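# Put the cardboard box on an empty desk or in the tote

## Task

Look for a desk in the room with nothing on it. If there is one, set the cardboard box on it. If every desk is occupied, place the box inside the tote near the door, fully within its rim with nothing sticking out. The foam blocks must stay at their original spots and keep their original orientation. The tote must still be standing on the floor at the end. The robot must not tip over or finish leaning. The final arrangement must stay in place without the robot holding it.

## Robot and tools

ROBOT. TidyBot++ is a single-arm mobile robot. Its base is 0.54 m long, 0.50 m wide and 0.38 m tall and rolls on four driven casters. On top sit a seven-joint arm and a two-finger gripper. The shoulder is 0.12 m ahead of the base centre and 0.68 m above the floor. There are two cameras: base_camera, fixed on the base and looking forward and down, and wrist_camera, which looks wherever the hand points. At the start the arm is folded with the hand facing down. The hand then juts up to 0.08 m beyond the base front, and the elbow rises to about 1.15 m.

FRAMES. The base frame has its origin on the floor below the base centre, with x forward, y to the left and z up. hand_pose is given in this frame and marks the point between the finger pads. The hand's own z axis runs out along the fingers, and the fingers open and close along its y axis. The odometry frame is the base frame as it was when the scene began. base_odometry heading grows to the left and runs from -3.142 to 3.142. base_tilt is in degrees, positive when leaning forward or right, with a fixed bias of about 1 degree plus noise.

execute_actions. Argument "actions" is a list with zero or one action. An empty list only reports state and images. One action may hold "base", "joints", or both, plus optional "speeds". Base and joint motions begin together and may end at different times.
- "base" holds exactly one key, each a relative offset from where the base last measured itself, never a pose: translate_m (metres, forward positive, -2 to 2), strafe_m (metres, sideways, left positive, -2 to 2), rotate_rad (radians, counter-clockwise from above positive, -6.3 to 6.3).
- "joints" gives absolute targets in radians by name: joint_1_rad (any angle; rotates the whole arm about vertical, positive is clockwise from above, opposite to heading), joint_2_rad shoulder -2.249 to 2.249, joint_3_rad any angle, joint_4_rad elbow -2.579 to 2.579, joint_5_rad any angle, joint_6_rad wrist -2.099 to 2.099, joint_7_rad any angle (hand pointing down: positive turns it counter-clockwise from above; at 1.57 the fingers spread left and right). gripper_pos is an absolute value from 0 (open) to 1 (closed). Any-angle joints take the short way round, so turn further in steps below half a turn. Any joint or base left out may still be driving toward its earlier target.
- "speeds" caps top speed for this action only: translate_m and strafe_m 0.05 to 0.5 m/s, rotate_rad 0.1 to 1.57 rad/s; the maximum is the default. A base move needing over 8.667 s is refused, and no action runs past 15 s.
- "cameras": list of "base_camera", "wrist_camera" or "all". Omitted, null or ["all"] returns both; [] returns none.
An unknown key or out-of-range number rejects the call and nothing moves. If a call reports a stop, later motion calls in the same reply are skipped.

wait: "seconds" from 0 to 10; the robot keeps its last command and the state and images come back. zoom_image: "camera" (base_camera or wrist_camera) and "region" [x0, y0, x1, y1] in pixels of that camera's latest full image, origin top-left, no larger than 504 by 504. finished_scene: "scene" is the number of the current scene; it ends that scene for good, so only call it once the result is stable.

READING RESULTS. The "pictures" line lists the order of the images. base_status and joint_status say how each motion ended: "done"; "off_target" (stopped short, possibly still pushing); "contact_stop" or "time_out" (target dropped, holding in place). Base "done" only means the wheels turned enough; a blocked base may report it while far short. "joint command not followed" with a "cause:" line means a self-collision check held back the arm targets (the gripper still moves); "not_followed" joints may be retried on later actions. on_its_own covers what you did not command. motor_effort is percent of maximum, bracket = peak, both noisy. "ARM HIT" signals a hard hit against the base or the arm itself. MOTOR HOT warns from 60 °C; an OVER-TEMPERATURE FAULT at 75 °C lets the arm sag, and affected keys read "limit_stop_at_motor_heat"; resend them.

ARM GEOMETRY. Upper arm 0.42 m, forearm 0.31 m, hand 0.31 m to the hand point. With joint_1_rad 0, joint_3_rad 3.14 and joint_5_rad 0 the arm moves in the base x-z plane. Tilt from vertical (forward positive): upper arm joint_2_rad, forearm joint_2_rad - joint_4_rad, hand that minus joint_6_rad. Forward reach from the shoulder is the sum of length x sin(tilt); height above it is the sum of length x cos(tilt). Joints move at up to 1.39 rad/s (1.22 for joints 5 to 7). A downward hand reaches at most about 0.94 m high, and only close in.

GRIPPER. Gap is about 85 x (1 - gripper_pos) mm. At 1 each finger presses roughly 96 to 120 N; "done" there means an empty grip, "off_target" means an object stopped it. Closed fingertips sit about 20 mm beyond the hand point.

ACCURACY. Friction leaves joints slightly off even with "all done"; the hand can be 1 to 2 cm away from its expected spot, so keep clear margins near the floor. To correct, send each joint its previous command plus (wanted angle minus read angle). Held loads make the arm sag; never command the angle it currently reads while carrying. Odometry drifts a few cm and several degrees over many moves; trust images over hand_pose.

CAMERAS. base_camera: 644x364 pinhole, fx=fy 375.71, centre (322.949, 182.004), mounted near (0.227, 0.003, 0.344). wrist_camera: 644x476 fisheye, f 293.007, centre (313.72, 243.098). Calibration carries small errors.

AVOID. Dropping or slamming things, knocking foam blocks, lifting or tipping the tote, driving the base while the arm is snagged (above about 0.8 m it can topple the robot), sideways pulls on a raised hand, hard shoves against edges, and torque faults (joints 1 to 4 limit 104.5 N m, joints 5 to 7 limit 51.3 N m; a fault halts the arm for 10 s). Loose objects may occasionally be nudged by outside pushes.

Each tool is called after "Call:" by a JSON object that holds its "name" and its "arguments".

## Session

Call:
{"name": "execute_actions", "arguments": {"actions": [{"joints":{"joint_2_rad":-0.1,"joint_4_rad":-1.2,"joint_6_rad":-0.8,"joint_1_rad":0.9}}]}}

Call:
{"name": "execute_actions", "arguments": {"actions": [{"joints":{"joint_1_rad":2.9}}], "cameras": ["wrist_camera"]}}

Call:
{"name": "execute_actions", "arguments": {"actions": [{"joints":{"joint_1_rad":-1.2}}], "cameras": ["wrist_camera"]}}

Scene clock: 2.57 s.
base_odometry: x=+0.000 y=+0.000 heading=+0.000 (m, m, rad; odometry frame)
base_tilt: forward=+0.4 right=-0.3 (deg)
base_status: not commanded
joint_positions: joint_1_rad=+0.876 joint_2_rad=-0.123 joint_3_rad=+3.104 joint_4_rad=-1.218 joint_5_rad=+0.000 joint_6_rad=-0.829 joint_7_rad=+1.607 gripper_pos=+0.000
joint_status: all done
motor_effort: joint_1_rad=+0(1) joint_2_rad=-16(16) joint_3_rad=+0(1) joint_4_rad=+22(24) joint_5_rad=+0(1) joint_6_rad=+8(7) joint_7_rad=+0(0) (%)
hand_pose: x=+0.4689 y=-0.3843 z=+1.1352 quat_wxyz=(+0.244, +0.756, -0.319, +0.517) (m; base frame)
pictures: base_camera, wrist_camera
camera_calibration (this result's frames):
wrist_camera: T_world_to_cam=[[-0.747286, -0.664279, 0.0172177, 0.0736997], [-0.260639, 0.269176, -0.927152, 1.33122], [0.611253, -0.697336, -0.374289, 0.00162962], [0, 0, 0, 1]] pos_world=[0.401046, -0.30824, 1.23359]
Images, in order (width x height): base_camera 644x364, wrist_camera 644x476.

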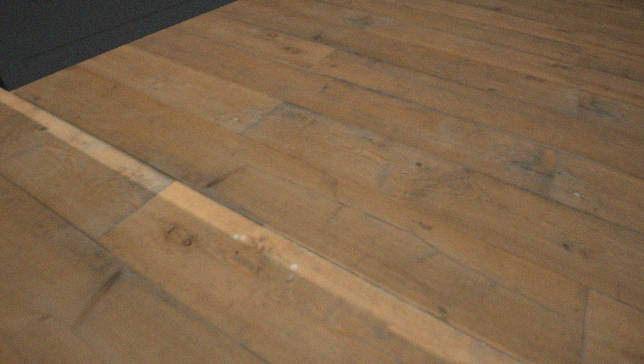

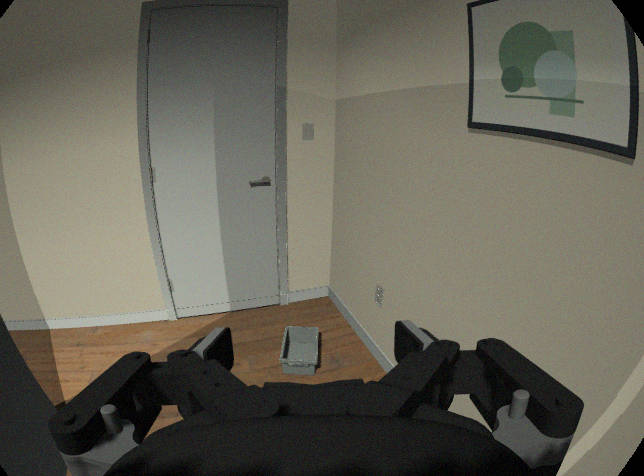

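Scene clock: 5.67 s.
base_odometry: x=+0.000 y=+0.000 heading=+0.000 (m, m, rad; odometry frame)
base_tilt: forward=+0.3 right=-0.4 (deg)
base_status: not commanded
joint_positions: joint_1_rad=+2.878 joint_2_rad=-0.113 joint_3_rad=+3.104 joint_4_rad=-1.218 joint_5_rad=+0.000 joint_6_rad=-0.829 joint_7_rad=+1.607 gripper_pos=+0.000
joint_status: all done
motor_effort: joint_1_rad=+0(1) joint_2_rad=-16(18) joint_3_rad=+0(1) joint_4_rad=+22(23) joint_5_rad=+1(1) joint_6_rad=+8(8) joint_7_rad=+0(0) (%)
hand_pose: x=-0.3807 y=-0.1584 z=+1.1300 quat_wxyz=(+0.563, +0.139, -0.812, +0.073) (m; base frame)
pictures: wrist_camera
camera_calibration (this result's frames):
wrist_camera: T_world_to_cam=[[-0.291411, 0.956449, 0.0168949, 0.0196705], [0.362354, 0.126713, -0.923387, 1.25452], [-0.885313, -0.262963, -0.383499, 0.186001], [0, 0, 0, 1]] pos_world=[-0.284179, -0.128866, 1.2294]
Images, in order (width x height): wrist_camera 644x476.

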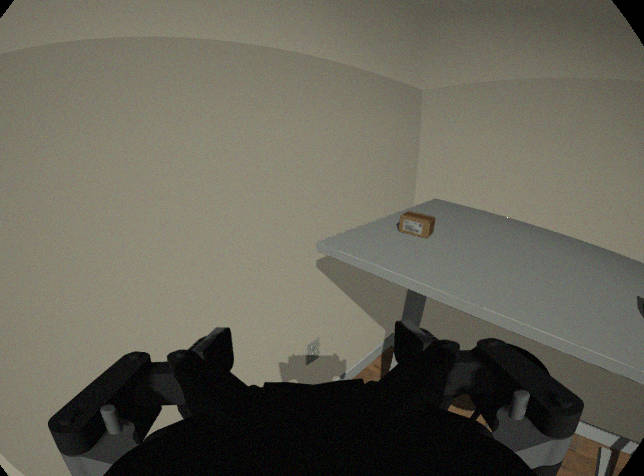

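Scene clock: 8.90 s.
base_odometry: x=+0.000 y=+0.000 heading=+0.000 (m, m, rad; odometry frame)
base_tilt: forward=+0.4 right=-0.4 (deg)
base_status: not commanded
joint_positions: joint_1_rad=+5.062 joint_2_rad=-0.112 joint_3_rad=+3.104 joint_4_rad=-1.218 joint_5_rad=+0.000 joint_6_rad=-0.829 joint_7_rad=+1.607 gripper_pos=+0.000
joint_status: all done
motor_effort: joint_1_rad=+0(1) joint_2_rad=-16(18) joint_3_rad=+0(1) joint_4_rad=+23(23) joint_5_rad=+0(1) joint_6_rad=+8(8) joint_7_rad=+0(0) (%)
hand_pose: x=+0.2766 y=+0.5000 z=+1.1299 quat_wxyz=(+0.324, -0.656, -0.498, -0.465) (m; base frame)
pictures: wrist_camera
camera_calibration (this result's frames):
wrist_camera: T_world_to_cam=[[0.950157, -0.311315, 0.0168872, -0.128071], [-0.104673, -0.369554, -0.923295, 1.31003], [0.293676, 0.875507, -0.38372, 0.045852], [0, 0, 0, 1]] pos_world=[0.245347, 0.404113, 1.2293]
Images, in order (width x height): wrist_camera 644x476.

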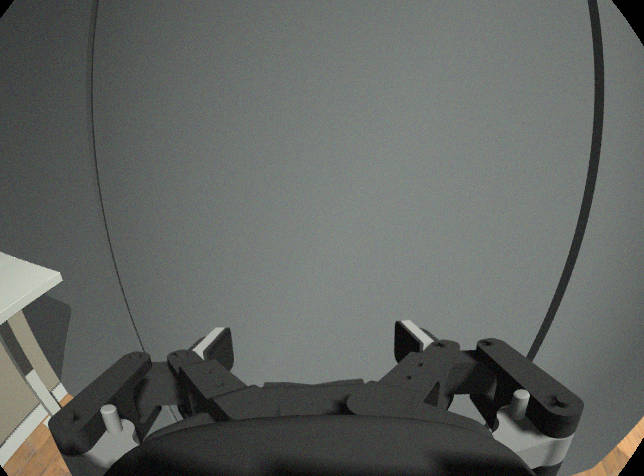

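Call:
{"name": "execute_actions", "arguments": {"actions": [{"joints":{"joint_1_rad":-2.6}}], "cameras": ["wrist_camera"]}}

Scene clock: 11.67 s.
base_odometry: x=+0.000 y=+0.000 heading=+0.000 (m, m, rad; odometry frame)
base_tilt: forward=+0.3 right=-0.4 (deg)
base_status: not commanded
joint_positions: joint_1_rad=+3.705 joint_2_rad=-0.112 joint_3_rad=+3.104 joint_4_rad=-1.218 joint_5_rad=+0.000 joint_6_rad=-0.829 joint_7_rad=+1.607 gripper_pos=+0.000
joint_status: all done
motor_effort: joint_1_rad=+0(1) joint_2_rad=-16(18) joint_3_rad=+0(1) joint_4_rad=+23(23) joint_5_rad=+0(0) joint_6_rad=+8(8) joint_7_rad=+0(0) (%)
hand_pose: x=-0.3362 y=+0.2602 z=+1.1299 quat_wxyz=(+0.545, -0.198, -0.799, -0.159) (m; base frame)
pictures: wrist_camera
camera_calibration (this result's frames):
wrist_camera: T_world_to_cam=[[0.505972, 0.862385, 0.0168903, -0.0752148], [0.338902, -0.180755, -0.923295, 1.25725], [-0.793182, 0.472885, -0.38372, 0.175188], [0, 0, 0, 1]] pos_world=[-0.24907, 0.209273, 1.2293]
Images, in order (width x height): wrist_camera 644x476.

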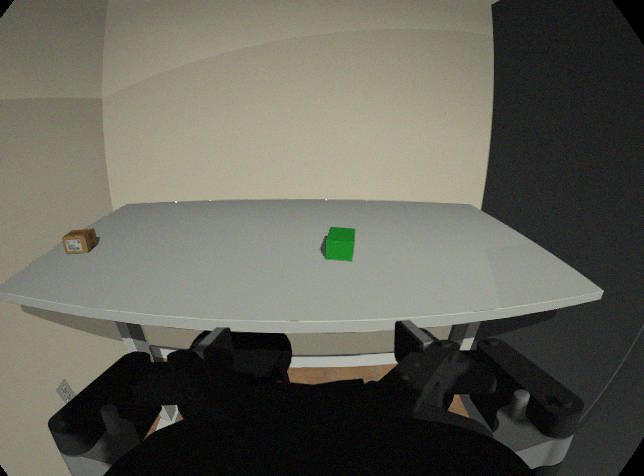

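Call:
{"name": "execute_actions", "arguments": {"actions": [{"base":{"rotate_rad":2.6},"joints":{"joint_1_rad":-1.0}}], "cameras": []}}

Call:
{"name": "execute_actions", "arguments": {"actions": [{"base":{"strafe_m":0.4},"joints":{"joint_1_rad":-0.3,"joint_2_rad":0.2,"joint_4_rad":-0.5,"joint_6_rad":-1.5}}]}}

Scene clock: 15.13 s.
base_odometry: x=+0.000 y=+0.000 heading=+2.600 (m, m, rad; odometry frame)
base_tilt: forward=+0.3 right=-0.4 (deg)
base_status: done
joint_positions: joint_1_rad=+5.259 joint_2_rad=-0.111 joint_3_rad=+3.105 joint_4_rad=-1.218 joint_5_rad=+0.000 joint_6_rad=-0.829 joint_7_rad=+1.607 gripper_pos=+0.000
joint_status: all done
motor_effort: joint_1_rad=+0(2) joint_2_rad=-16(18) joint_3_rad=+0(2) joint_4_rad=+22(22) joint_5_rad=+1(1) joint_6_rad=+8(8) joint_7_rad=+0(0) (%)
hand_pose: x=+0.3725 y=+0.4595 z=+1.1292 quat_wxyz=(+0.276, -0.702, -0.430, -0.495) (m; base frame)
pictures: none
No camera images: the call's "cameras" was empty. Leave "cameras" out to get every camera's image.

Scene clock: 17.40 s.
base_odometry: x=-0.206 y=-0.343 heading=+2.600 (m, m, rad; odometry frame)
base_tilt: forward=+0.3 right=-0.4 (deg)
base_status: done
joint_positions: joint_1_rad=+5.960 joint_2_rad=+0.188 joint_3_rad=+3.105 joint_4_rad=-0.521 joint_5_rad=+0.000 joint_6_rad=-1.470 joint_7_rad=+1.607 gripper_pos=+0.000
joint_status: all done
motor_effort: joint_1_rad=+0(1) joint_2_rad=-24(25) joint_3_rad=+0(1) joint_4_rad=+18(24) joint_5_rad=+0(0) joint_6_rad=+7(10) joint_7_rad=+0(1) (%)
hand_pose: x=+0.6236 y=+0.1877 z=+1.1559 quat_wxyz=(+0.078, -0.869, -0.173, -0.456) (m; base frame)
pictures: base_camera, wrist_camera
camera_calibration (this result's frames):
wrist_camera: T_world_to_cam=[[0.350089, -0.936693, 0.00664596, -0.0520535], [-0.555792, -0.213428, -0.803457, 1.3685], [0.754011, 0.277588, -0.595325, 0.297179], [0, 0, 0, 1]] pos_world=[0.55475, 0.160825, 1.2768]
Images, in order (width x height): base_camera 644x364, wrist_camera 644x476.

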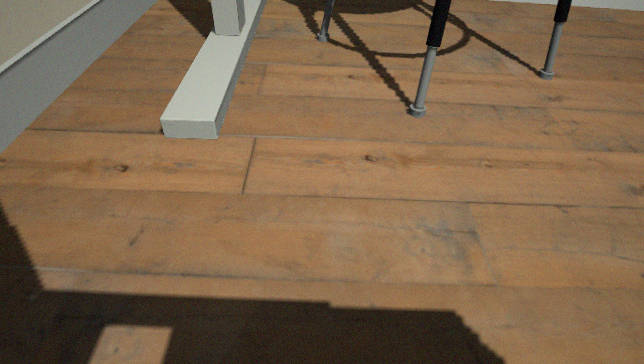

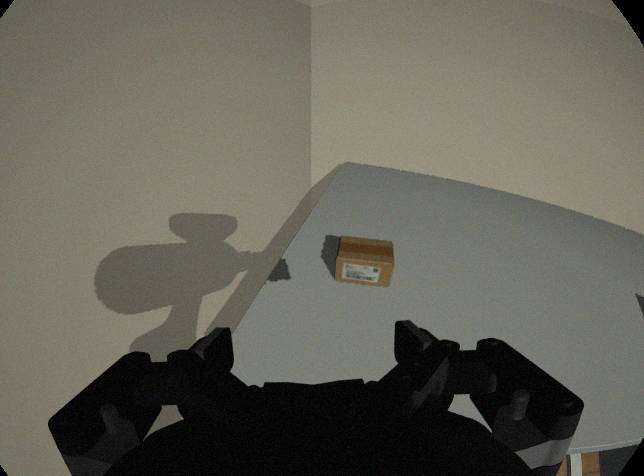

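Call:
{"name": "execute_actions", "arguments": {"actions": [{"base":{"translate_m":0.28},"joints":{"joint_1_rad":-0.36,"joint_7_rad":0.0,"joint_2_rad":0.2,"joint_4_rad":-0.55,"joint_6_rad":-1.6}}], "cameras": ["wrist_camera"]}}

Scene clock: 19.53 s.
base_odometry: x=-0.446 y=-0.199 heading=+2.601 (m, m, rad; odometry frame)
base_tilt: forward=+0.4 right=-0.4 (deg)
base_status: done
joint_positions: joint_1_rad=+5.950 joint_2_rad=+0.202 joint_3_rad=+3.105 joint_4_rad=-0.530 joint_5_rad=+0.000 joint_6_rad=-1.569 joint_7_rad=+0.010 gripper_pos=+0.000
joint_status: all done
motor_effort: joint_1_rad=+0(0) joint_2_rad=-25(27) joint_3_rad=+0(1) joint_4_rad=+17(19) joint_5_rad=+1(1) joint_6_rad=+6(7) joint_7_rad=+0(0) (%)
hand_pose: x=+0.6104 y=+0.1880 z=+1.1203 quat_wxyz=(+0.337, -0.755, +0.514, -0.230) (m; base frame)
pictures: wrist_camera
camera_calibration (this result's frames):
wrist_camera: T_world_to_cam=[[-0.636123, -0.222711, -0.738747, 1.25592], [-0.370599, 0.927958, 0.0393643, 0.0607685], [0.67676, 0.298819, -0.672832, 0.415862], [0, 0, 0, 1]] pos_world=[0.540004, 0.0990494, 1.20522]
Images, in order (width x height): wrist_camera 644x476.

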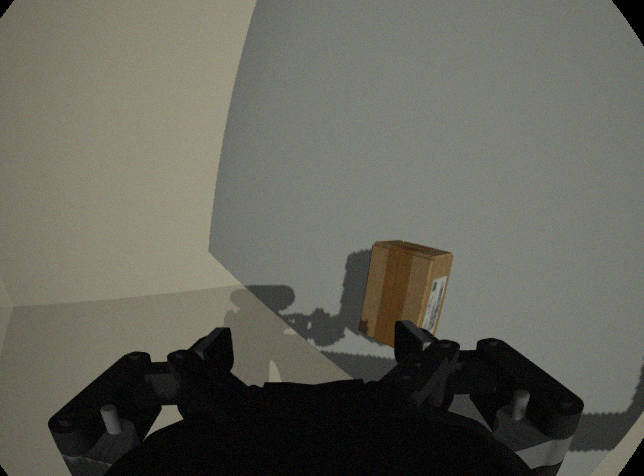

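Call:
{"name": "execute_actions", "arguments": {"actions": [{"joints":{"joint_1_rad":-0.26,"joint_7_rad":-0.14,"joint_2_rad":0.27,"joint_4_rad":-0.65,"joint_6_rad":-1.56}}], "cameras": ["wrist_camera"]}}

Scene clock: 20.70 s.
base_odometry: x=-0.446 y=-0.199 heading=+2.601 (m, m, rad; odometry frame)
base_tilt: forward=+0.4 right=-0.4 (deg)
base_status: not commanded
joint_positions: joint_1_rad=+6.007 joint_2_rad=+0.269 joint_3_rad=+3.105 joint_4_rad=-0.634 joint_5_rad=+0.000 joint_6_rad=-1.569 joint_7_rad=-0.114 gripper_pos=+0.000
joint_status: all done
motor_effort: joint_1_rad=+1(2) joint_2_rad=-29(31) joint_3_rad=+0(1) joint_4_rad=+19(20) joint_5_rad=+0(2) joint_6_rad=+5(5) joint_7_rad=+0(1) (%)
hand_pose: x=+0.6447 y=+0.1669 z=+1.0381 quat_wxyz=(+0.279, -0.729, +0.600, -0.174) (m; base frame)
pictures: wrist_camera
camera_calibration (this result's frames):
wrist_camera: T_world_to_cam=[[-0.789104, -0.10066, -0.605956, 1.15272], [-0.215622, 0.969099, 0.119808, -0.0940046], [0.575172, 0.225199, -0.786424, 0.539303], [0, 0, 0, 1]] pos_world=[0.579157, 0.0856823, 1.13388]
Images, in order (width x height): wrist_camera 644x476.

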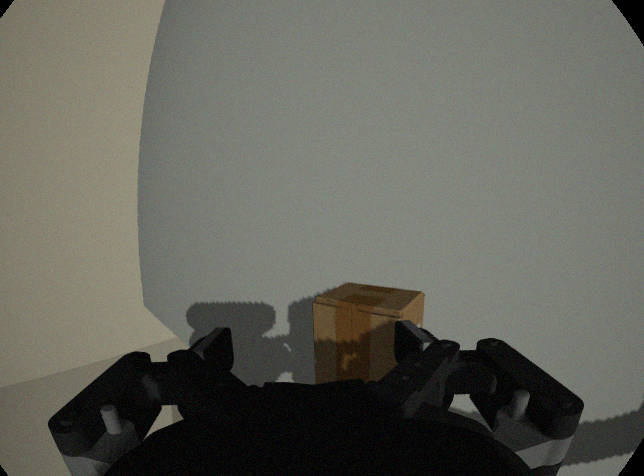

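Call:
{"name": "execute_actions", "arguments": {"actions": [{"base":{"translate_m":-0.045},"joints":{"joint_1_rad":-0.29}}], "cameras": ["wrist_camera"]}}

Call:
{"name": "execute_actions", "arguments": {"actions": [{"joints":{"joint_2_rad":0.29,"joint_4_rad":-0.76,"joint_6_rad":-1.53}}], "cameras": ["wrist_camera"]}}

Scene clock: 21.80 s.
base_odometry: x=-0.407 y=-0.222 heading=+2.601 (m, m, rad; odometry frame)
base_tilt: forward=+0.4 right=-0.4 (deg)
base_status: done
joint_positions: joint_1_rad=+6.004 joint_2_rad=+0.264 joint_3_rad=+3.105 joint_4_rad=-0.634 joint_5_rad=+0.000 joint_6_rad=-1.569 joint_7_rad=-0.114 gripper_pos=+0.000
joint_status: all done
motor_effort: joint_1_rad=+0(1) joint_2_rad=-28(33) joint_3_rad=-1(1) joint_4_rad=+19(20) joint_5_rad=+0(1) joint_6_rad=+5(6) joint_7_rad=+0(0) (%)
hand_pose: x=+0.6422 y=+0.1681 z=+1.0410 quat_wxyz=(+0.281, -0.730, +0.598, -0.175) (m; base frame)
pictures: wrist_camera
camera_calibration (this result's frames):
wrist_camera: T_world_to_cam=[[-0.785641, -0.102435, -0.610143, 1.15513], [-0.219511, 0.968189, 0.120104, -0.0937403], [0.578431, 0.228292, -0.783135, 0.536716], [0, 0, 0, 1]] pos_world=[0.57649, 0.0865563, 1.13638]
Images, in order (width x height): wrist_camera 644x476.

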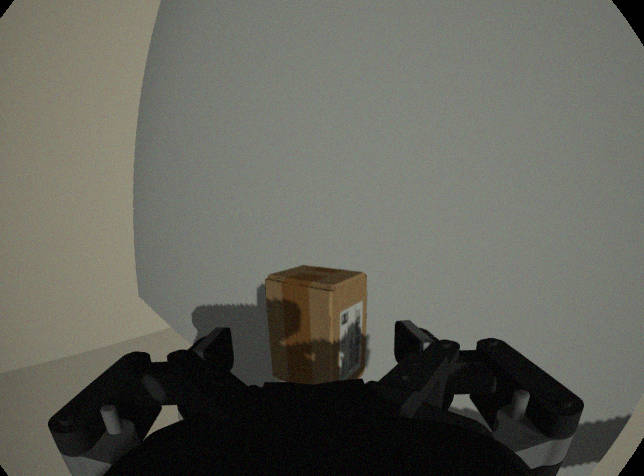

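Scene clock: 22.80 s.
base_odometry: x=-0.407 y=-0.222 heading=+2.601 (m, m, rad; odometry frame)
base_tilt: forward=+0.4 right=-0.4 (deg)
base_status: not commanded
joint_positions: joint_1_rad=+6.004 joint_2_rad=+0.280 joint_3_rad=+3.105 joint_4_rad=-0.743 joint_5_rad=+0.000 joint_6_rad=-1.561 joint_7_rad=-0.114 gripper_pos=+0.000
joint_status: all done
motor_effort: joint_1_rad=-1(0) joint_2_rad=-29(31) joint_3_rad=+0(0) joint_4_rad=+20(21) joint_5_rad=+0(0) joint_6_rad=+4(4) joint_7_rad=+0(1) (%)
hand_pose: x=+0.6414 y=+0.1681 z=+0.9859 quat_wxyz=(+0.234, -0.743, +0.610, -0.145) (m; base frame)
pictures: wrist_camera
camera_calibration (this result's frames):
wrist_camera: T_world_to_cam=[[-0.84862, -0.123447, -0.514398, 1.07034], [-0.207615, 0.972094, 0.109223, -0.0848633], [0.48656, 0.199486, -0.850567, 0.62426], [0, 0, 0, 1]] pos_world=[0.586949, 0.0900938, 1.09082]
Images, in order (width x height): wrist_camera 644x476.

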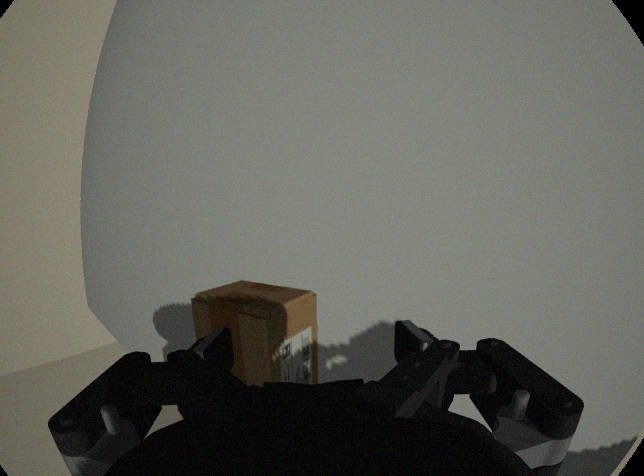

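Call:
{"name": "execute_actions", "arguments": {"actions": [{"joints":{"joint_4_rad":-0.66}}], "cameras": []}}

Call:
{"name": "execute_actions", "arguments": {"actions": [{"base":{"translate_m":0.04}}], "cameras": []}}

Call:
{"name": "execute_actions", "arguments": {"actions": [{"joints":{"joint_2_rad":0.3,"joint_4_rad":-0.78}}], "cameras": ["wrist_camera"]}}

Scene clock: 24.00 s.
base_odometry: x=-0.407 y=-0.222 heading=+2.601 (m, m, rad; odometry frame)
base_tilt: forward=+0.4 right=-0.4 (deg)
base_status: not commanded
joint_positions: joint_1_rad=+6.004 joint_2_rad=+0.280 joint_3_rad=+3.105 joint_4_rad=-0.675 joint_5_rad=+0.000 joint_6_rad=-1.560 joint_7_rad=-0.114 gripper_pos=+0.000
joint_status: all done
motor_effort: joint_1_rad=+0(0) joint_2_rad=-29(30) joint_3_rad=+0(0) joint_4_rad=+19(21) joint_5_rad=+1(0) joint_6_rad=+4(4) joint_7_rad=+0(0) (%)
hand_pose: x=+0.6475 y=+0.1698 z=+1.0157 quat_wxyz=(+0.262, -0.736, +0.603, -0.163) (m; base frame)
pictures: none
No camera images: the call's "cameras" was empty. Leave "cameras" out to get every camera's image.

Scene clock: 24.93 s.
base_odometry: x=-0.442 y=-0.201 heading=+2.601 (m, m, rad; odometry frame)
base_tilt: forward=+0.3 right=-0.4 (deg)
base_status: done
joint_positions: joint_1_rad=+6.004 joint_2_rad=+0.292 joint_3_rad=+3.105 joint_4_rad=-0.675 joint_5_rad=+0.000 joint_6_rad=-1.558 joint_7_rad=-0.114 gripper_pos=+0.000
joint_status: not commanded
motor_effort: joint_1_rad=+1(1) joint_2_rad=-30(33) joint_3_rad=+0(1) joint_4_rad=+19(20) joint_5_rad=+0(1) joint_6_rad=+5(6) joint_7_rad=+0(1) (%)
hand_pose: x=+0.6515 y=+0.1710 z=+1.0098 quat_wxyz=(+0.258, -0.737, +0.604, -0.160) (m; base frame)
pictures: none
No camera images: the call's "cameras" was empty. Leave "cameras" out to get every camera's image.

Scene clock: 25.90 s.
base_odometry: x=-0.442 y=-0.202 heading=+2.601 (m, m, rad; odometry frame)
base_tilt: forward=+0.4 right=-0.4 (deg)
base_status: not commanded
joint_positions: joint_1_rad=+6.004 joint_2_rad=+0.288 joint_3_rad=+3.105 joint_4_rad=-0.748 joint_5_rad=+0.000 joint_6_rad=-1.550 joint_7_rad=-0.114 gripper_pos=+0.000
joint_status: all done
motor_effort: joint_1_rad=+0(0) joint_2_rad=-24(30) joint_3_rad=+0(1) joint_4_rad=+15(20) joint_5_rad=+0(0) joint_6_rad=+2(5) joint_7_rad=+1(1) (%)
hand_pose: x=+0.6463 y=+0.1696 z=+0.9813 quat_wxyz=(+0.234, -0.744, +0.610, -0.144) (m; base frame)
pictures: wrist_camera
camera_calibration (this result's frames):
wrist_camera: T_world_to_cam=[[-0.849263, -0.123435, -0.513338, 1.07166], [-0.20741, 0.972119, 0.109386, -0.0850959], [0.485524, 0.199369, -0.851187, 0.61896], [0, 0, 0, 1]] pos_world=[0.591948, 0.0916018, 1.08628]
Images, in order (width x height): wrist_camera 644x476.

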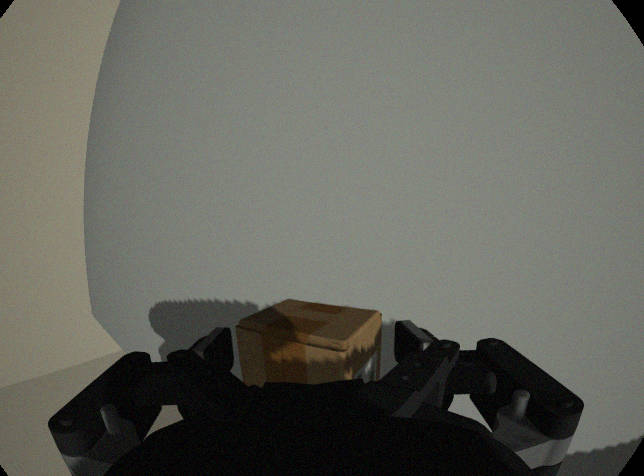

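In contact with the desk, box between fingers.

Call:
{"name": "execute_actions", "arguments": {"actions": [{"joints":{"gripper_pos":1,"joint_4_rad":-0.74,"joint_2_rad":0.28}}], "cameras": ["wrist_camera"]}}

Call:
{"name": "execute_actions", "arguments": {"actions": [{"joints":{"joint_2_rad":0.1,"joint_4_rad":-0.6,"joint_6_rad":-1.3}}], "cameras": ["wrist_camera"]}}

Scene clock: 27.10 s.
base_odometry: x=-0.442 y=-0.202 heading=+2.601 (m, m, rad; odometry frame)
base_tilt: forward=+0.3 right=-0.3 (deg)
base_status: not commanded
joint_positions: joint_1_rad=+6.004 joint_2_rad=+0.281 joint_3_rad=+3.105 joint_4_rad=-0.739 joint_5_rad=+0.000 joint_6_rad=-1.549 joint_7_rad=-0.114 gripper_pos=+0.260
joint_status: gripper_pos off_target (ended at +0.260, target +1.000); the others done
motor_effort: joint_1_rad=+0(1) joint_2_rad=-29(31) joint_3_rad=+0(0) joint_4_rad=+20(21) joint_5_rad=+1(1) joint_6_rad=+4(5) joint_7_rad=-1(1) (%)
hand_pose: x=+0.6451 y=+0.1693 z=+0.9892 quat_wxyz=(+0.240, -0.742, +0.608, -0.149) (m; base frame)
pictures: wrist_camera
camera_calibration (this result's frames):
wrist_camera: T_world_to_cam=[[-0.840975, -0.120793, -0.527418, 1.08289], [-0.209072, 0.971598, 0.110846, -0.086168], [0.499049, 0.203487, -0.842344, 0.608194], [0, 0, 0, 1]] pos_world=[0.589153, 0.0907669, 1.093]
Images, in order (width x height): wrist_camera 644x476.

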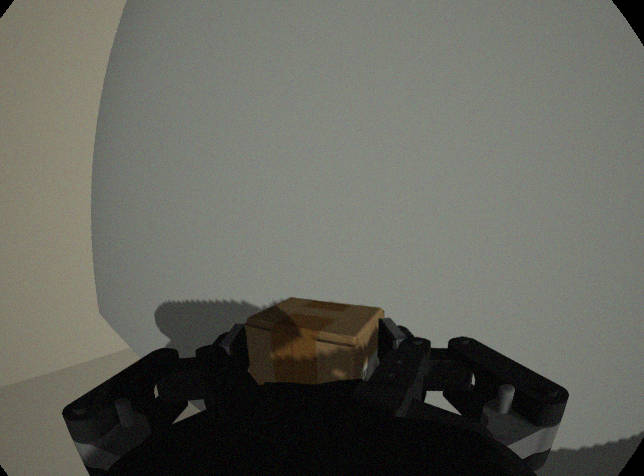

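Scene clock: 28.63 s.
base_odometry: x=-0.442 y=-0.202 heading=+2.601 (m, m, rad; odometry frame)
base_tilt: forward=+0.4 right=-0.4 (deg)
base_status: not commanded
joint_positions: joint_1_rad=+6.004 joint_2_rad=+0.097 joint_3_rad=+3.105 joint_4_rad=-0.611 joint_5_rad=+0.000 joint_6_rad=-1.329 joint_7_rad=-0.114 gripper_pos=+0.260
joint_status: all done
motor_effort: joint_1_rad=+0(0) joint_2_rad=-21(35) joint_3_rad=+0(1) joint_4_rad=+18(23) joint_5_rad=+0(1) joint_6_rad=+8(8) joint_7_rad=+0(0) (%)
hand_pose: x=+0.6160 y=+0.1619 z=+1.1998 quat_wxyz=(+0.443, -0.659, +0.539, -0.282) (m; base frame)
pictures: wrist_camera
camera_calibration (this result's frames):
wrist_camera: T_world_to_cam=[[-0.474903, -0.00467386, -0.880026, 1.34725], [-0.272498, 0.95162, 0.141999, -0.103446], [0.836787, 0.307241, -0.453201, 0.109864], [0, 0, 0, 1]] pos_world=[0.519692, 0.0709833, 1.2501]
Images, in order (width x height): wrist_camera 644x476.

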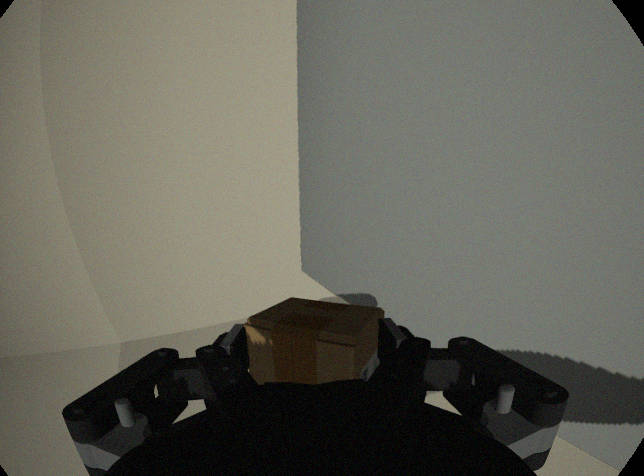

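Call:
{"name": "execute_actions", "arguments": {"actions": [{"base":{"translate_m":-0.3},"joints":{"joint_7_rad":1.57}}], "cameras": []}}

Call:
{"name": "execute_actions", "arguments": {"actions": [{"base":{"strafe_m":-0.65},"joints":{"joint_1_rad":1.57,"joint_2_rad":-0.36,"joint_4_rad":-2.4,"joint_6_rad":0.1}}], "cameras": []}}

Call:
{"name": "execute_actions", "arguments": {"actions": [{"base":{"translate_m":-1.6}}]}}

Scene clock: 30.87 s.
base_odometry: x=-0.184 y=-0.356 heading=+2.601 (m, m, rad; odometry frame)
base_tilt: forward=+0.4 right=-0.3 (deg)
base_status: done
joint_positions: joint_1_rad=+6.004 joint_2_rad=+0.098 joint_3_rad=+3.105 joint_4_rad=-0.611 joint_5_rad=+0.000 joint_6_rad=-1.329 joint_7_rad=+1.560 gripper_pos=+0.260
joint_status: all done
motor_effort: joint_1_rad=+1(2) joint_2_rad=-21(26) joint_3_rad=+0(2) joint_4_rad=+19(20) joint_5_rad=+1(0) joint_6_rad=+9(9) joint_7_rad=+0(1) (%)
hand_pose: x=+0.6166 y=+0.1623 z=+1.1991 quat_wxyz=(+0.087, -0.842, -0.129, -0.517) (m; base frame)
pictures: none
No camera images: the call's "cameras" was empty. Leave "cameras" out to get every camera's image.

Scene clock: 33.87 s.
base_odometry: x=+0.150 y=+0.201 heading=+2.601 (m, m, rad; odometry frame)
base_tilt: forward=+0.3 right=-0.4 (deg)
base_status: done
joint_positions: joint_1_rad=+7.830 joint_2_rad=-0.337 joint_3_rad=+3.109 joint_4_rad=-2.388 joint_5_rad=+0.000 joint_6_rad=+0.063 joint_7_rad=+1.560 gripper_pos=+0.260
joint_status: all done
motor_effort: joint_1_rad=+0(3) joint_2_rad=-8(23) joint_3_rad=+1(3) joint_4_rad=+23(26) joint_5_rad=+1(2) joint_6_rad=+9(9) joint_7_rad=+0(0) (%)
hand_pose: x=+0.1447 y=-0.4233 z=+0.8079 quat_wxyz=(-0.376, -0.607, +0.577, -0.395) (m; base frame)
pictures: none
No camera images: the call's "cameras" was empty. Leave "cameras" out to get every camera's image.

Scene clock: 38.43 s.
base_odometry: x=+1.523 y=-0.622 heading=+2.601 (m, m, rad; odometry frame)
base_tilt: forward=+0.4 right=-0.4 (deg)
base_status: done
joint_positions: joint_1_rad=+7.831 joint_2_rad=-0.338 joint_3_rad=+3.109 joint_4_rad=-2.388 joint_5_rad=+0.000 joint_6_rad=+0.064 joint_7_rad=+1.560 gripper_pos=+0.260
joint_status: not commanded
motor_effort: joint_1_rad=+0(1) joint_2_rad=-8(9) joint_3_rad=+0(2) joint_4_rad=+23(24) joint_5_rad=+1(0) joint_6_rad=+8(8) joint_7_rad=+0(0) (%)
hand_pose: x=+0.1446 y=-0.4233 z=+0.8083 quat_wxyz=(-0.377, -0.607, +0.577, -0.395) (m; base frame)
pictures: base_camera, wrist_camera
camera_calibration (this result's frames):
wrist_camera: T_world_to_cam=[[-0.99935, -0.0307108, -0.0188558, 0.144876], [0.00379869, 0.430543, -0.902562, 0.964333], [0.0358367, -0.902047, -0.430147, 0.0919503], [0, 0, 0, 1]] pos_world=[0.137823, -0.327794, 0.912654]
Images, in order (width x height): base_camera 644x364, wrist_camera 644x476.

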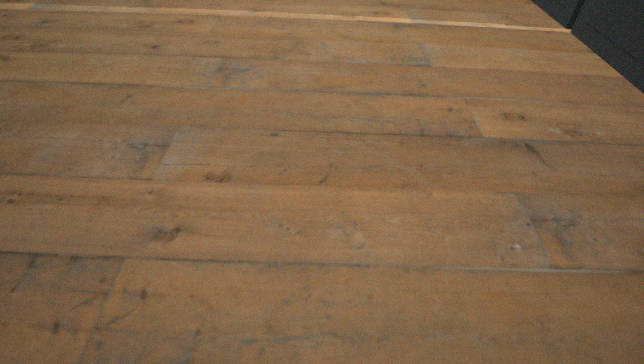

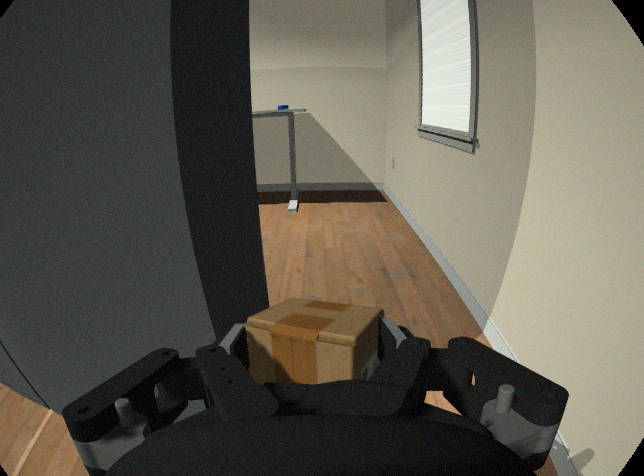

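Call:
{"name": "execute_actions", "arguments": {"actions": [{"base":{"translate_m":-0.3}}]}}

Call:
{"name": "execute_actions", "arguments": {"actions": [{"base":{"strafe_m":-1.9},"joints":{"joint_1_rad":0.7,"joint_2_rad":-0.1,"joint_4_rad":-1.2,"joint_6_rad":-0.6}}]}}

Scene clock: 40.43 s.
base_odometry: x=+1.780 y=-0.776 heading=+2.601 (m, m, rad; odometry frame)
base_tilt: forward=+0.3 right=-0.3 (deg)
base_status: done
joint_positions: joint_1_rad=+7.832 joint_2_rad=-0.338 joint_3_rad=+3.108 joint_4_rad=-2.388 joint_5_rad=+0.000 joint_6_rad=+0.064 joint_7_rad=+1.560 gripper_pos=+0.260
joint_status: not commanded
motor_effort: joint_1_rad=+1(0) joint_2_rad=-8(8) joint_3_rad=+1(2) joint_4_rad=+23(23) joint_5_rad=+0(0) joint_6_rad=+9(9) joint_7_rad=+0(0) (%)
hand_pose: x=+0.1443 y=-0.4233 z=+0.8083 quat_wxyz=(-0.377, -0.607, +0.577, -0.395) (m; base frame)
pictures: base_camera, wrist_camera
camera_calibration (this result's frames):
wrist_camera: T_world_to_cam=[[-0.999378, -0.0299197, -0.0186763, 0.144757], [0.00397783, 0.430528, -0.902568, 0.964311], [0.0350452, -0.902081, -0.430141, 0.0920423], [0, 0, 0, 1]] pos_world=[0.137605, -0.327802, 0.912651]
Images, in order (width x height): base_camera 644x364, wrist_camera 644x476.

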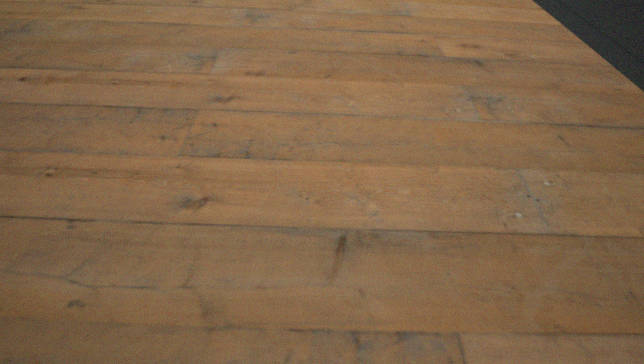

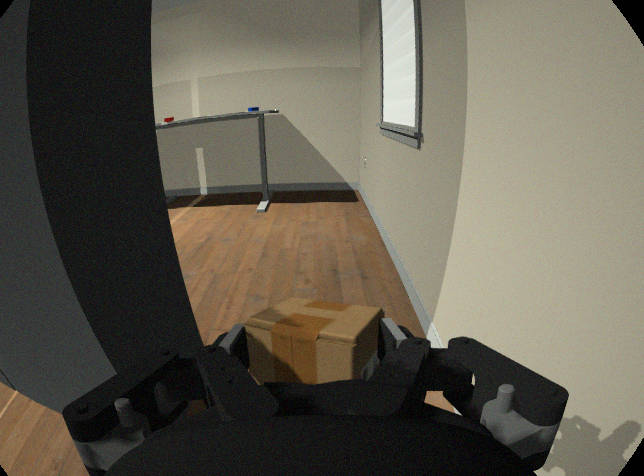

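Scene clock: 45.60 s.
base_odometry: x=+2.759 y=+0.852 heading=+2.601 (m, m, rad; odometry frame)
base_tilt: forward=+0.3 right=-0.4 (deg)
base_status: done
joint_positions: joint_1_rad=+7.006 joint_2_rad=-0.105 joint_3_rad=+3.108 joint_4_rad=-1.224 joint_5_rad=+0.000 joint_6_rad=-0.577 joint_7_rad=+1.560 gripper_pos=+0.260
joint_status: all done
motor_effort: joint_1_rad=-1(1) joint_2_rad=-18(20) joint_3_rad=+0(2) joint_4_rad=+24(26) joint_5_rad=+1(0) joint_6_rad=+10(9) joint_7_rad=+1(0) (%)
hand_pose: x=+0.5432 y=-0.3457 z=+1.1986 quat_wxyz=(-0.222, -0.705, +0.256, -0.623) (m; base frame)
pictures: base_camera, wrist_camera
camera_calibration (this result's frames):
wrist_camera: T_world_to_cam=[[-0.646446, -0.762305, -0.0316022, 0.12364], [-0.0975911, 0.123697, -0.98751, 1.33247], [0.756692, -0.635288, -0.154358, -0.314268], [0, 0, 0, 1]] pos_world=[0.447768, -0.270221, 1.27122]
Images, in order (width x height): base_camera 644x364, wrist_camera 644x476.

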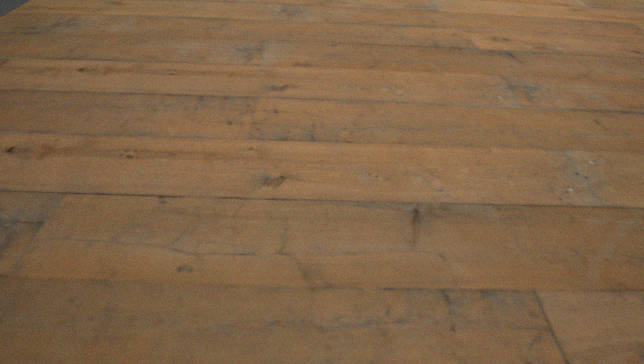

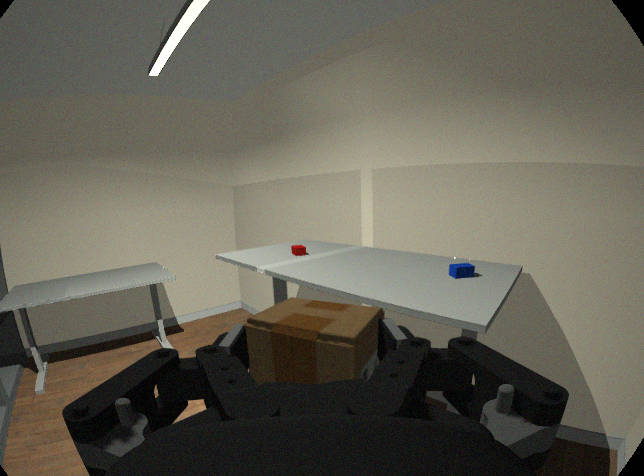

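Call:
{"name": "execute_actions", "arguments": {"actions": [{"base":{"translate_m":1.2},"joints":{"joint_1_rad":0.0,"joint_6_rad":-0.8}}]}}

Scene clock: 49.43 s.
base_odometry: x=+1.731 y=+1.471 heading=+2.600 (m, m, rad; odometry frame)
base_tilt: forward=+0.4 right=-0.4 (deg)
base_status: done
joint_positions: joint_1_rad=+6.305 joint_2_rad=-0.098 joint_3_rad=+3.106 joint_4_rad=-1.223 joint_5_rad=+0.000 joint_6_rad=-0.777 joint_7_rad=+1.560 gripper_pos=+0.260
joint_status: all done
motor_effort: joint_1_rad=+0(3) joint_2_rad=-19(21) joint_3_rad=+0(2) joint_4_rad=+24(25) joint_5_rad=+0(1) joint_6_rad=+9(9) joint_7_rad=+1(0) (%)
hand_pose: x=+0.6555 y=+0.0106 z=+1.1343 quat_wxyz=(+0.006, -0.814, -0.003, -0.580) (m; base frame)
pictures: base_camera, wrist_camera
camera_calibration (this result's frames):
wrist_camera: T_world_to_cam=[[-0.00633916, -0.999587, -0.0280325, 0.044734], [-0.354329, 0.0284596, -0.934688, 1.34528], [0.935099, 0.00400761, -0.354363, -0.0797088], [0, 0, 0, 1]] pos_world=[0.551491, 0.00674886, 1.23042]
Images, in order (width x height): base_camera 644x364, wrist_camera 644x476.

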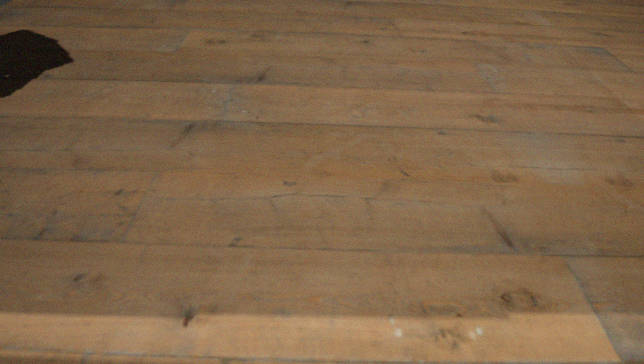

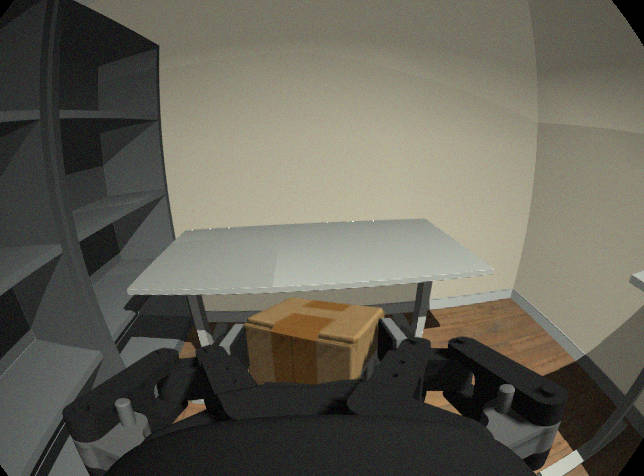

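Call:
{"name": "execute_actions", "arguments": {"actions": [{"base":{"translate_m":0.8},"joints":{"joint_2_rad":0.1,"joint_6_rad":-1.2}}]}}

Scene clock: 52.57 s.
base_odometry: x=+1.045 y=+1.884 heading=+2.600 (m, m, rad; odometry frame)
base_tilt: forward=+0.4 right=-0.4 (deg)
base_status: done
joint_positions: joint_1_rad=+6.305 joint_2_rad=+0.104 joint_3_rad=+3.106 joint_4_rad=-1.215 joint_5_rad=+0.000 joint_6_rad=-1.181 joint_7_rad=+1.560 gripper_pos=+0.260
joint_status: all done
motor_effort: joint_1_rad=+0(1) joint_2_rad=-26(30) joint_3_rad=+0(1) joint_4_rad=+23(25) joint_5_rad=+0(0) joint_6_rad=+5(11) joint_7_rad=+1(1) (%)
hand_pose: x=+0.6529 y=+0.0081 z=+0.9292 quat_wxyz=(+0.006, -0.949, -0.001, -0.315) (m; base frame)
pictures: base_camera, wrist_camera
camera_calibration (this result's frames):
wrist_camera: T_world_to_cam=[[-0.020529, -0.999624, -0.0181555, 0.0364975], [-0.818702, 0.0272309, -0.573572, 1.12036], [0.573851, 0.00308909, -0.818954, 0.517574], [0, 0, 0, 1]] pos_world=[0.620984, 0.00437644, 1.06714]
Images, in order (width x height): base_camera 644x364, wrist_camera 644x476.

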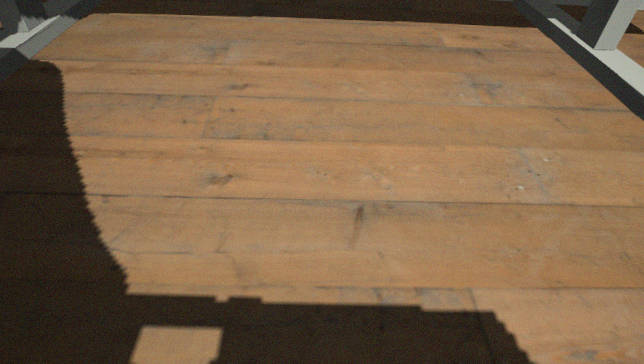

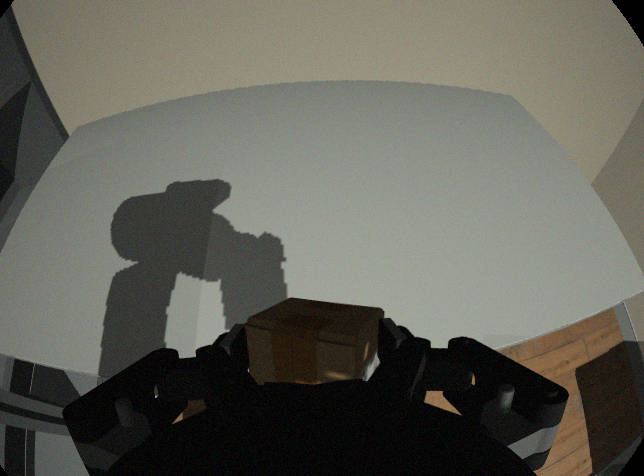

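Call:
{"name": "execute_actions", "arguments": {"actions": [{"base":{"translate_m":0.17}}], "cameras": []}}

Call:
{"name": "execute_actions", "arguments": {"actions": [{"joints":{"joint_2_rad":0.25,"joint_6_rad":-1.22}}], "cameras": ["wrist_camera"]}}

Scene clock: 54.17 s.
base_odometry: x=+0.900 y=+1.972 heading=+2.600 (m, m, rad; odometry frame)
base_tilt: forward=+0.3 right=-0.4 (deg)
base_status: done
joint_positions: joint_1_rad=+6.305 joint_2_rad=+0.110 joint_3_rad=+3.106 joint_4_rad=-1.215 joint_5_rad=+0.000 joint_6_rad=-1.182 joint_7_rad=+1.560 gripper_pos=+0.260
joint_status: not commanded
motor_effort: joint_1_rad=+0(1) joint_2_rad=-26(30) joint_3_rad=+0(1) joint_4_rad=+23(24) joint_5_rad=+0(1) joint_6_rad=+5(6) joint_7_rad=+0(0) (%)
hand_pose: x=+0.6541 y=+0.0081 z=+0.9263 quat_wxyz=(+0.006, -0.950, -0.001, -0.312) (m; base frame)
pictures: none
No camera images: the call's "cameras" was empty. Leave "cameras" out to get every camera's image.

Scene clock: 55.30 s.
base_odometry: x=+0.900 y=+1.972 heading=+2.600 (m, m, rad; odometry frame)
base_tilt: forward=+0.4 right=-0.4 (deg)
base_status: not commanded
joint_positions: joint_1_rad=+6.305 joint_2_rad=+0.257 joint_3_rad=+3.106 joint_4_rad=-1.215 joint_5_rad=+0.000 joint_6_rad=-1.191 joint_7_rad=+1.560 gripper_pos=+0.260
joint_status: all done
motor_effort: joint_1_rad=+0(0) joint_2_rad=-31(35) joint_3_rad=-1(0) joint_4_rad=+22(24) joint_5_rad=+1(0) joint_6_rad=+4(6) joint_7_rad=-1(0) (%)
hand_pose: x=+0.6817 y=+0.0074 z=+0.8435 quat_wxyz=(+0.007, -0.972, +0.000, -0.237) (m; base frame)
pictures: wrist_camera
camera_calibration (this result's frames):
wrist_camera: T_world_to_cam=[[-0.0233911, -0.99957, -0.017707, 0.0364114], [-0.900813, 0.028755, -0.433254, 1.03242], [0.433576, 0.00581644, -0.901098, 0.595827], [0, 0, 0, 1]] pos_world=[0.672531, 0.00324294, 0.984842]
Images, in order (width x height): wrist_camera 644x476.

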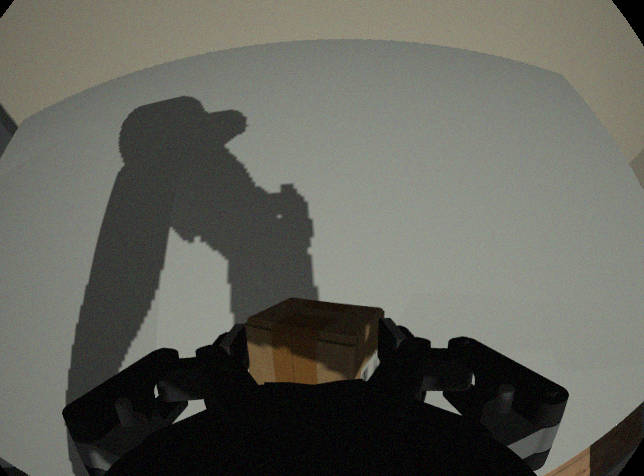

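Call:
{"name": "execute_actions", "arguments": {"actions": [{"joints":{"joint_2_rad":0.34,"joint_6_rad":-1.15}}], "cameras": ["wrist_camera"]}}

Scene clock: 56.37 s.
base_odometry: x=+0.900 y=+1.972 heading=+2.600 (m, m, rad; odometry frame)
base_tilt: forward=+0.4 right=-0.4 (deg)
base_status: not commanded
joint_positions: joint_1_rad=+6.305 joint_2_rad=+0.340 joint_3_rad=+3.106 joint_4_rad=-1.215 joint_5_rad=+0.000 joint_6_rad=-1.182 joint_7_rad=+1.560 gripper_pos=+0.260
joint_status: all done
motor_effort: joint_1_rad=+1(0) joint_2_rad=-34(37) joint_3_rad=-1(1) joint_4_rad=+22(23) joint_5_rad=+0(0) joint_6_rad=+3(5) joint_7_rad=+0(0) (%)
hand_pose: x=+0.6957 y=+0.0072 z=+0.7975 quat_wxyz=(+0.008, -0.980, +0.000, -0.201) (m; base frame)
pictures: wrist_camera
camera_calibration (this result's frames):
wrist_camera: T_world_to_cam=[[-0.0247977, -0.999534, -0.0178085, 0.0367586], [-0.93034, 0.0295932, -0.365501, 0.991611], [0.365858, 0.00750436, -0.930641, 0.618953], [0, 0, 0, 1]] pos_world=[0.696998, 0.00275168, 0.939113]
Images, in order (width x height): wrist_camera 644x476.

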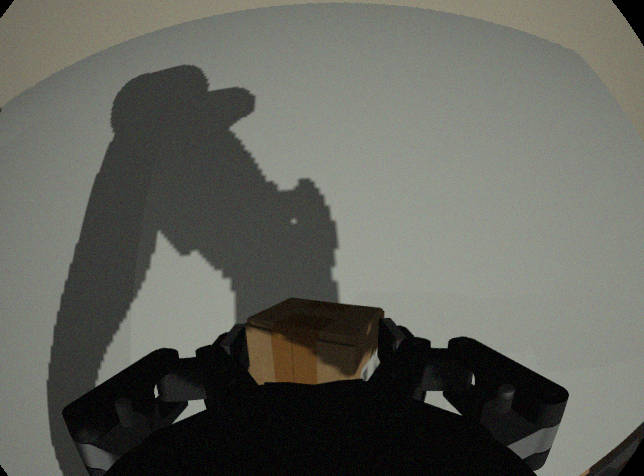

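No contact yet.

Call:
{"name": "execute_actions", "arguments": {"actions": [{"joints":{"joint_2_rad":0.42,"joint_6_rad":-1.08}}], "cameras": ["wrist_camera"]}}

Scene clock: 57.27 s.
base_odometry: x=+0.900 y=+1.972 heading=+2.600 (m, m, rad; odometry frame)
base_tilt: forward=+0.4 right=-0.3 (deg)
base_status: not commanded
joint_positions: joint_1_rad=+6.305 joint_2_rad=+0.370 joint_3_rad=+3.106 joint_4_rad=-1.203 joint_5_rad=+0.000 joint_6_rad=-1.110 joint_7_rad=+1.560 gripper_pos=+0.263
joint_status: joint_2_rad off_target (ended at +0.370, target +0.420); the others done
motor_effort: joint_1_rad=+0(0) joint_2_rad=-28(34) joint_3_rad=+0(1) joint_4_rad=+18(22) joint_5_rad=+1(1) joint_6_rad=+4(4) joint_7_rad=+0(0) (%)
hand_pose: x=+0.7229 y=+0.0072 z=+0.7946 quat_wxyz=(+0.009, -0.974, +0.001, -0.227) (m; base frame)
pictures: wrist_camera
camera_calibration (this result's frames):
wrist_camera: T_world_to_cam=[[-0.0247966, -0.999475, -0.0208324, 0.0398195], [-0.90911, 0.0312127, -0.415384, 1.04018], [0.415817, 0.00863888, -0.909407, 0.553298], [0, 0, 0, 1]] pos_world=[0.71656, 0.00255176, 0.936079]
Images, in order (width x height): wrist_camera 644x476.

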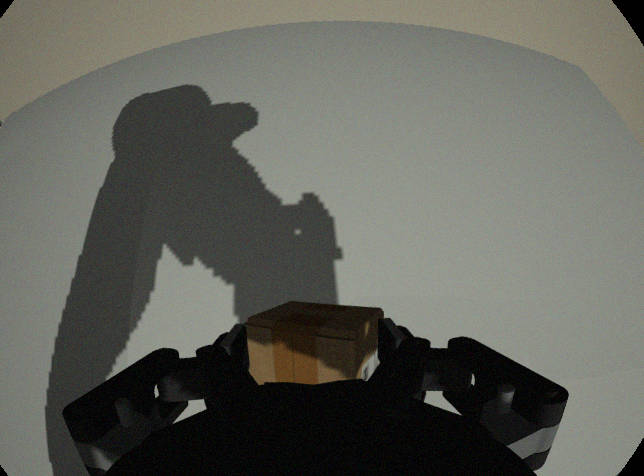

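Contact. Release.

Call:
{"name": "execute_actions", "arguments": {"actions": [{"joints":{"gripper_pos":0,"joint_2_rad":0.37}}], "cameras": []}}

Call:
{"name": "execute_actions", "arguments": {"actions": [{"joints":{"joint_2_rad":0.1,"joint_6_rad":-1.2}}], "cameras": []}}

Call:
{"name": "execute_actions", "arguments": {"actions": [{"base":{"translate_m":-0.25}}], "cameras": ["wrist_camera"]}}

Scene clock: 58.47 s.
base_odometry: x=+0.900 y=+1.972 heading=+2.600 (m, m, rad; odometry frame)
base_tilt: forward=+0.4 right=-0.4 (deg)
base_status: not commanded
joint_positions: joint_1_rad=+6.305 joint_2_rad=+0.367 joint_3_rad=+3.106 joint_4_rad=-1.203 joint_5_rad=+0.000 joint_6_rad=-1.110 joint_7_rad=+1.560 gripper_pos=+0.000
joint_status: all done
motor_effort: joint_1_rad=+0(0) joint_2_rad=-34(33) joint_3_rad=+0(1) joint_4_rad=+21(22) joint_5_rad=+0(1) joint_6_rad=+4(4) joint_7_rad=+0(0) (%)
hand_pose: x=+0.7225 y=+0.0072 z=+0.7967 quat_wxyz=(+0.009, -0.973, +0.001, -0.229) (m; base frame)
pictures: none
No camera images: the call's "cameras" was empty. Leave "cameras" out to get every camera's image.

Scene clock: 59.97 s.
base_odometry: x=+0.900 y=+1.972 heading=+2.600 (m, m, rad; odometry frame)
base_tilt: forward=+0.4 right=-0.4 (deg)
base_status: not commanded
joint_positions: joint_1_rad=+6.305 joint_2_rad=+0.095 joint_3_rad=+3.106 joint_4_rad=-1.203 joint_5_rad=+0.000 joint_6_rad=-1.170 joint_7_rad=+1.560 gripper_pos=+0.000
joint_status: all done
motor_effort: joint_1_rad=+0(0) joint_2_rad=-24(38) joint_3_rad=+0(1) joint_4_rad=+22(23) joint_5_rad=+1(0) joint_6_rad=+5(5) joint_7_rad=+0(0) (%)
hand_pose: x=+0.6555 y=+0.0082 z=+0.9425 quat_wxyz=(+0.006, -0.944, -0.001, -0.331) (m; base frame)
pictures: none
No camera images: the call's "cameras" was empty. Leave "cameras" out to get every camera's image.

Scene clock: 61.83 s.
base_odometry: x=+1.114 y=+1.843 heading=+2.599 (m, m, rad; odometry frame)
base_tilt: forward=+0.3 right=-0.3 (deg)
base_status: done
joint_positions: joint_1_rad=+6.303 joint_2_rad=+0.095 joint_3_rad=+3.106 joint_4_rad=-1.203 joint_5_rad=+0.000 joint_6_rad=-1.173 joint_7_rad=+1.560 gripper_pos=+0.000
joint_status: not commanded
motor_effort: joint_1_rad=+0(5) joint_2_rad=-24(28) joint_3_rad=+0(4) joint_4_rad=+22(23) joint_5_rad=+1(1) joint_6_rad=+5(6) joint_7_rad=+0(0) (%)
hand_pose: x=+0.6546 y=+0.0091 z=+0.9416 quat_wxyz=(+0.006, -0.944, -0.002, -0.329) (m; base frame)
pictures: wrist_camera
camera_calibration (this result's frames):
wrist_camera: T_world_to_cam=[[-0.0182632, -0.999655, -0.0188731, 0.0369876], [-0.801433, 0.0259228, -0.597523, 1.14017], [0.597806, 0.00421281, -0.80163, 0.494783], [0, 0, 0, 1]] pos_world=[0.618664, 0.00533395, 1.07861]
Images, in order (width x height): wrist_camera 644x476.

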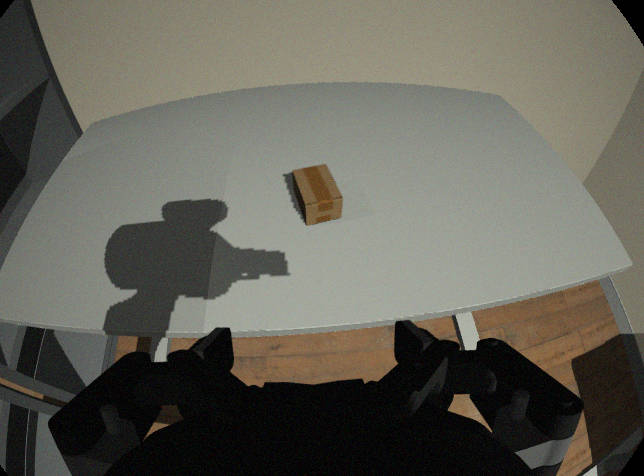

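Call:
{"name": "finished_scene", "arguments": {"scene": 2}}

The scene is finished: the task was done.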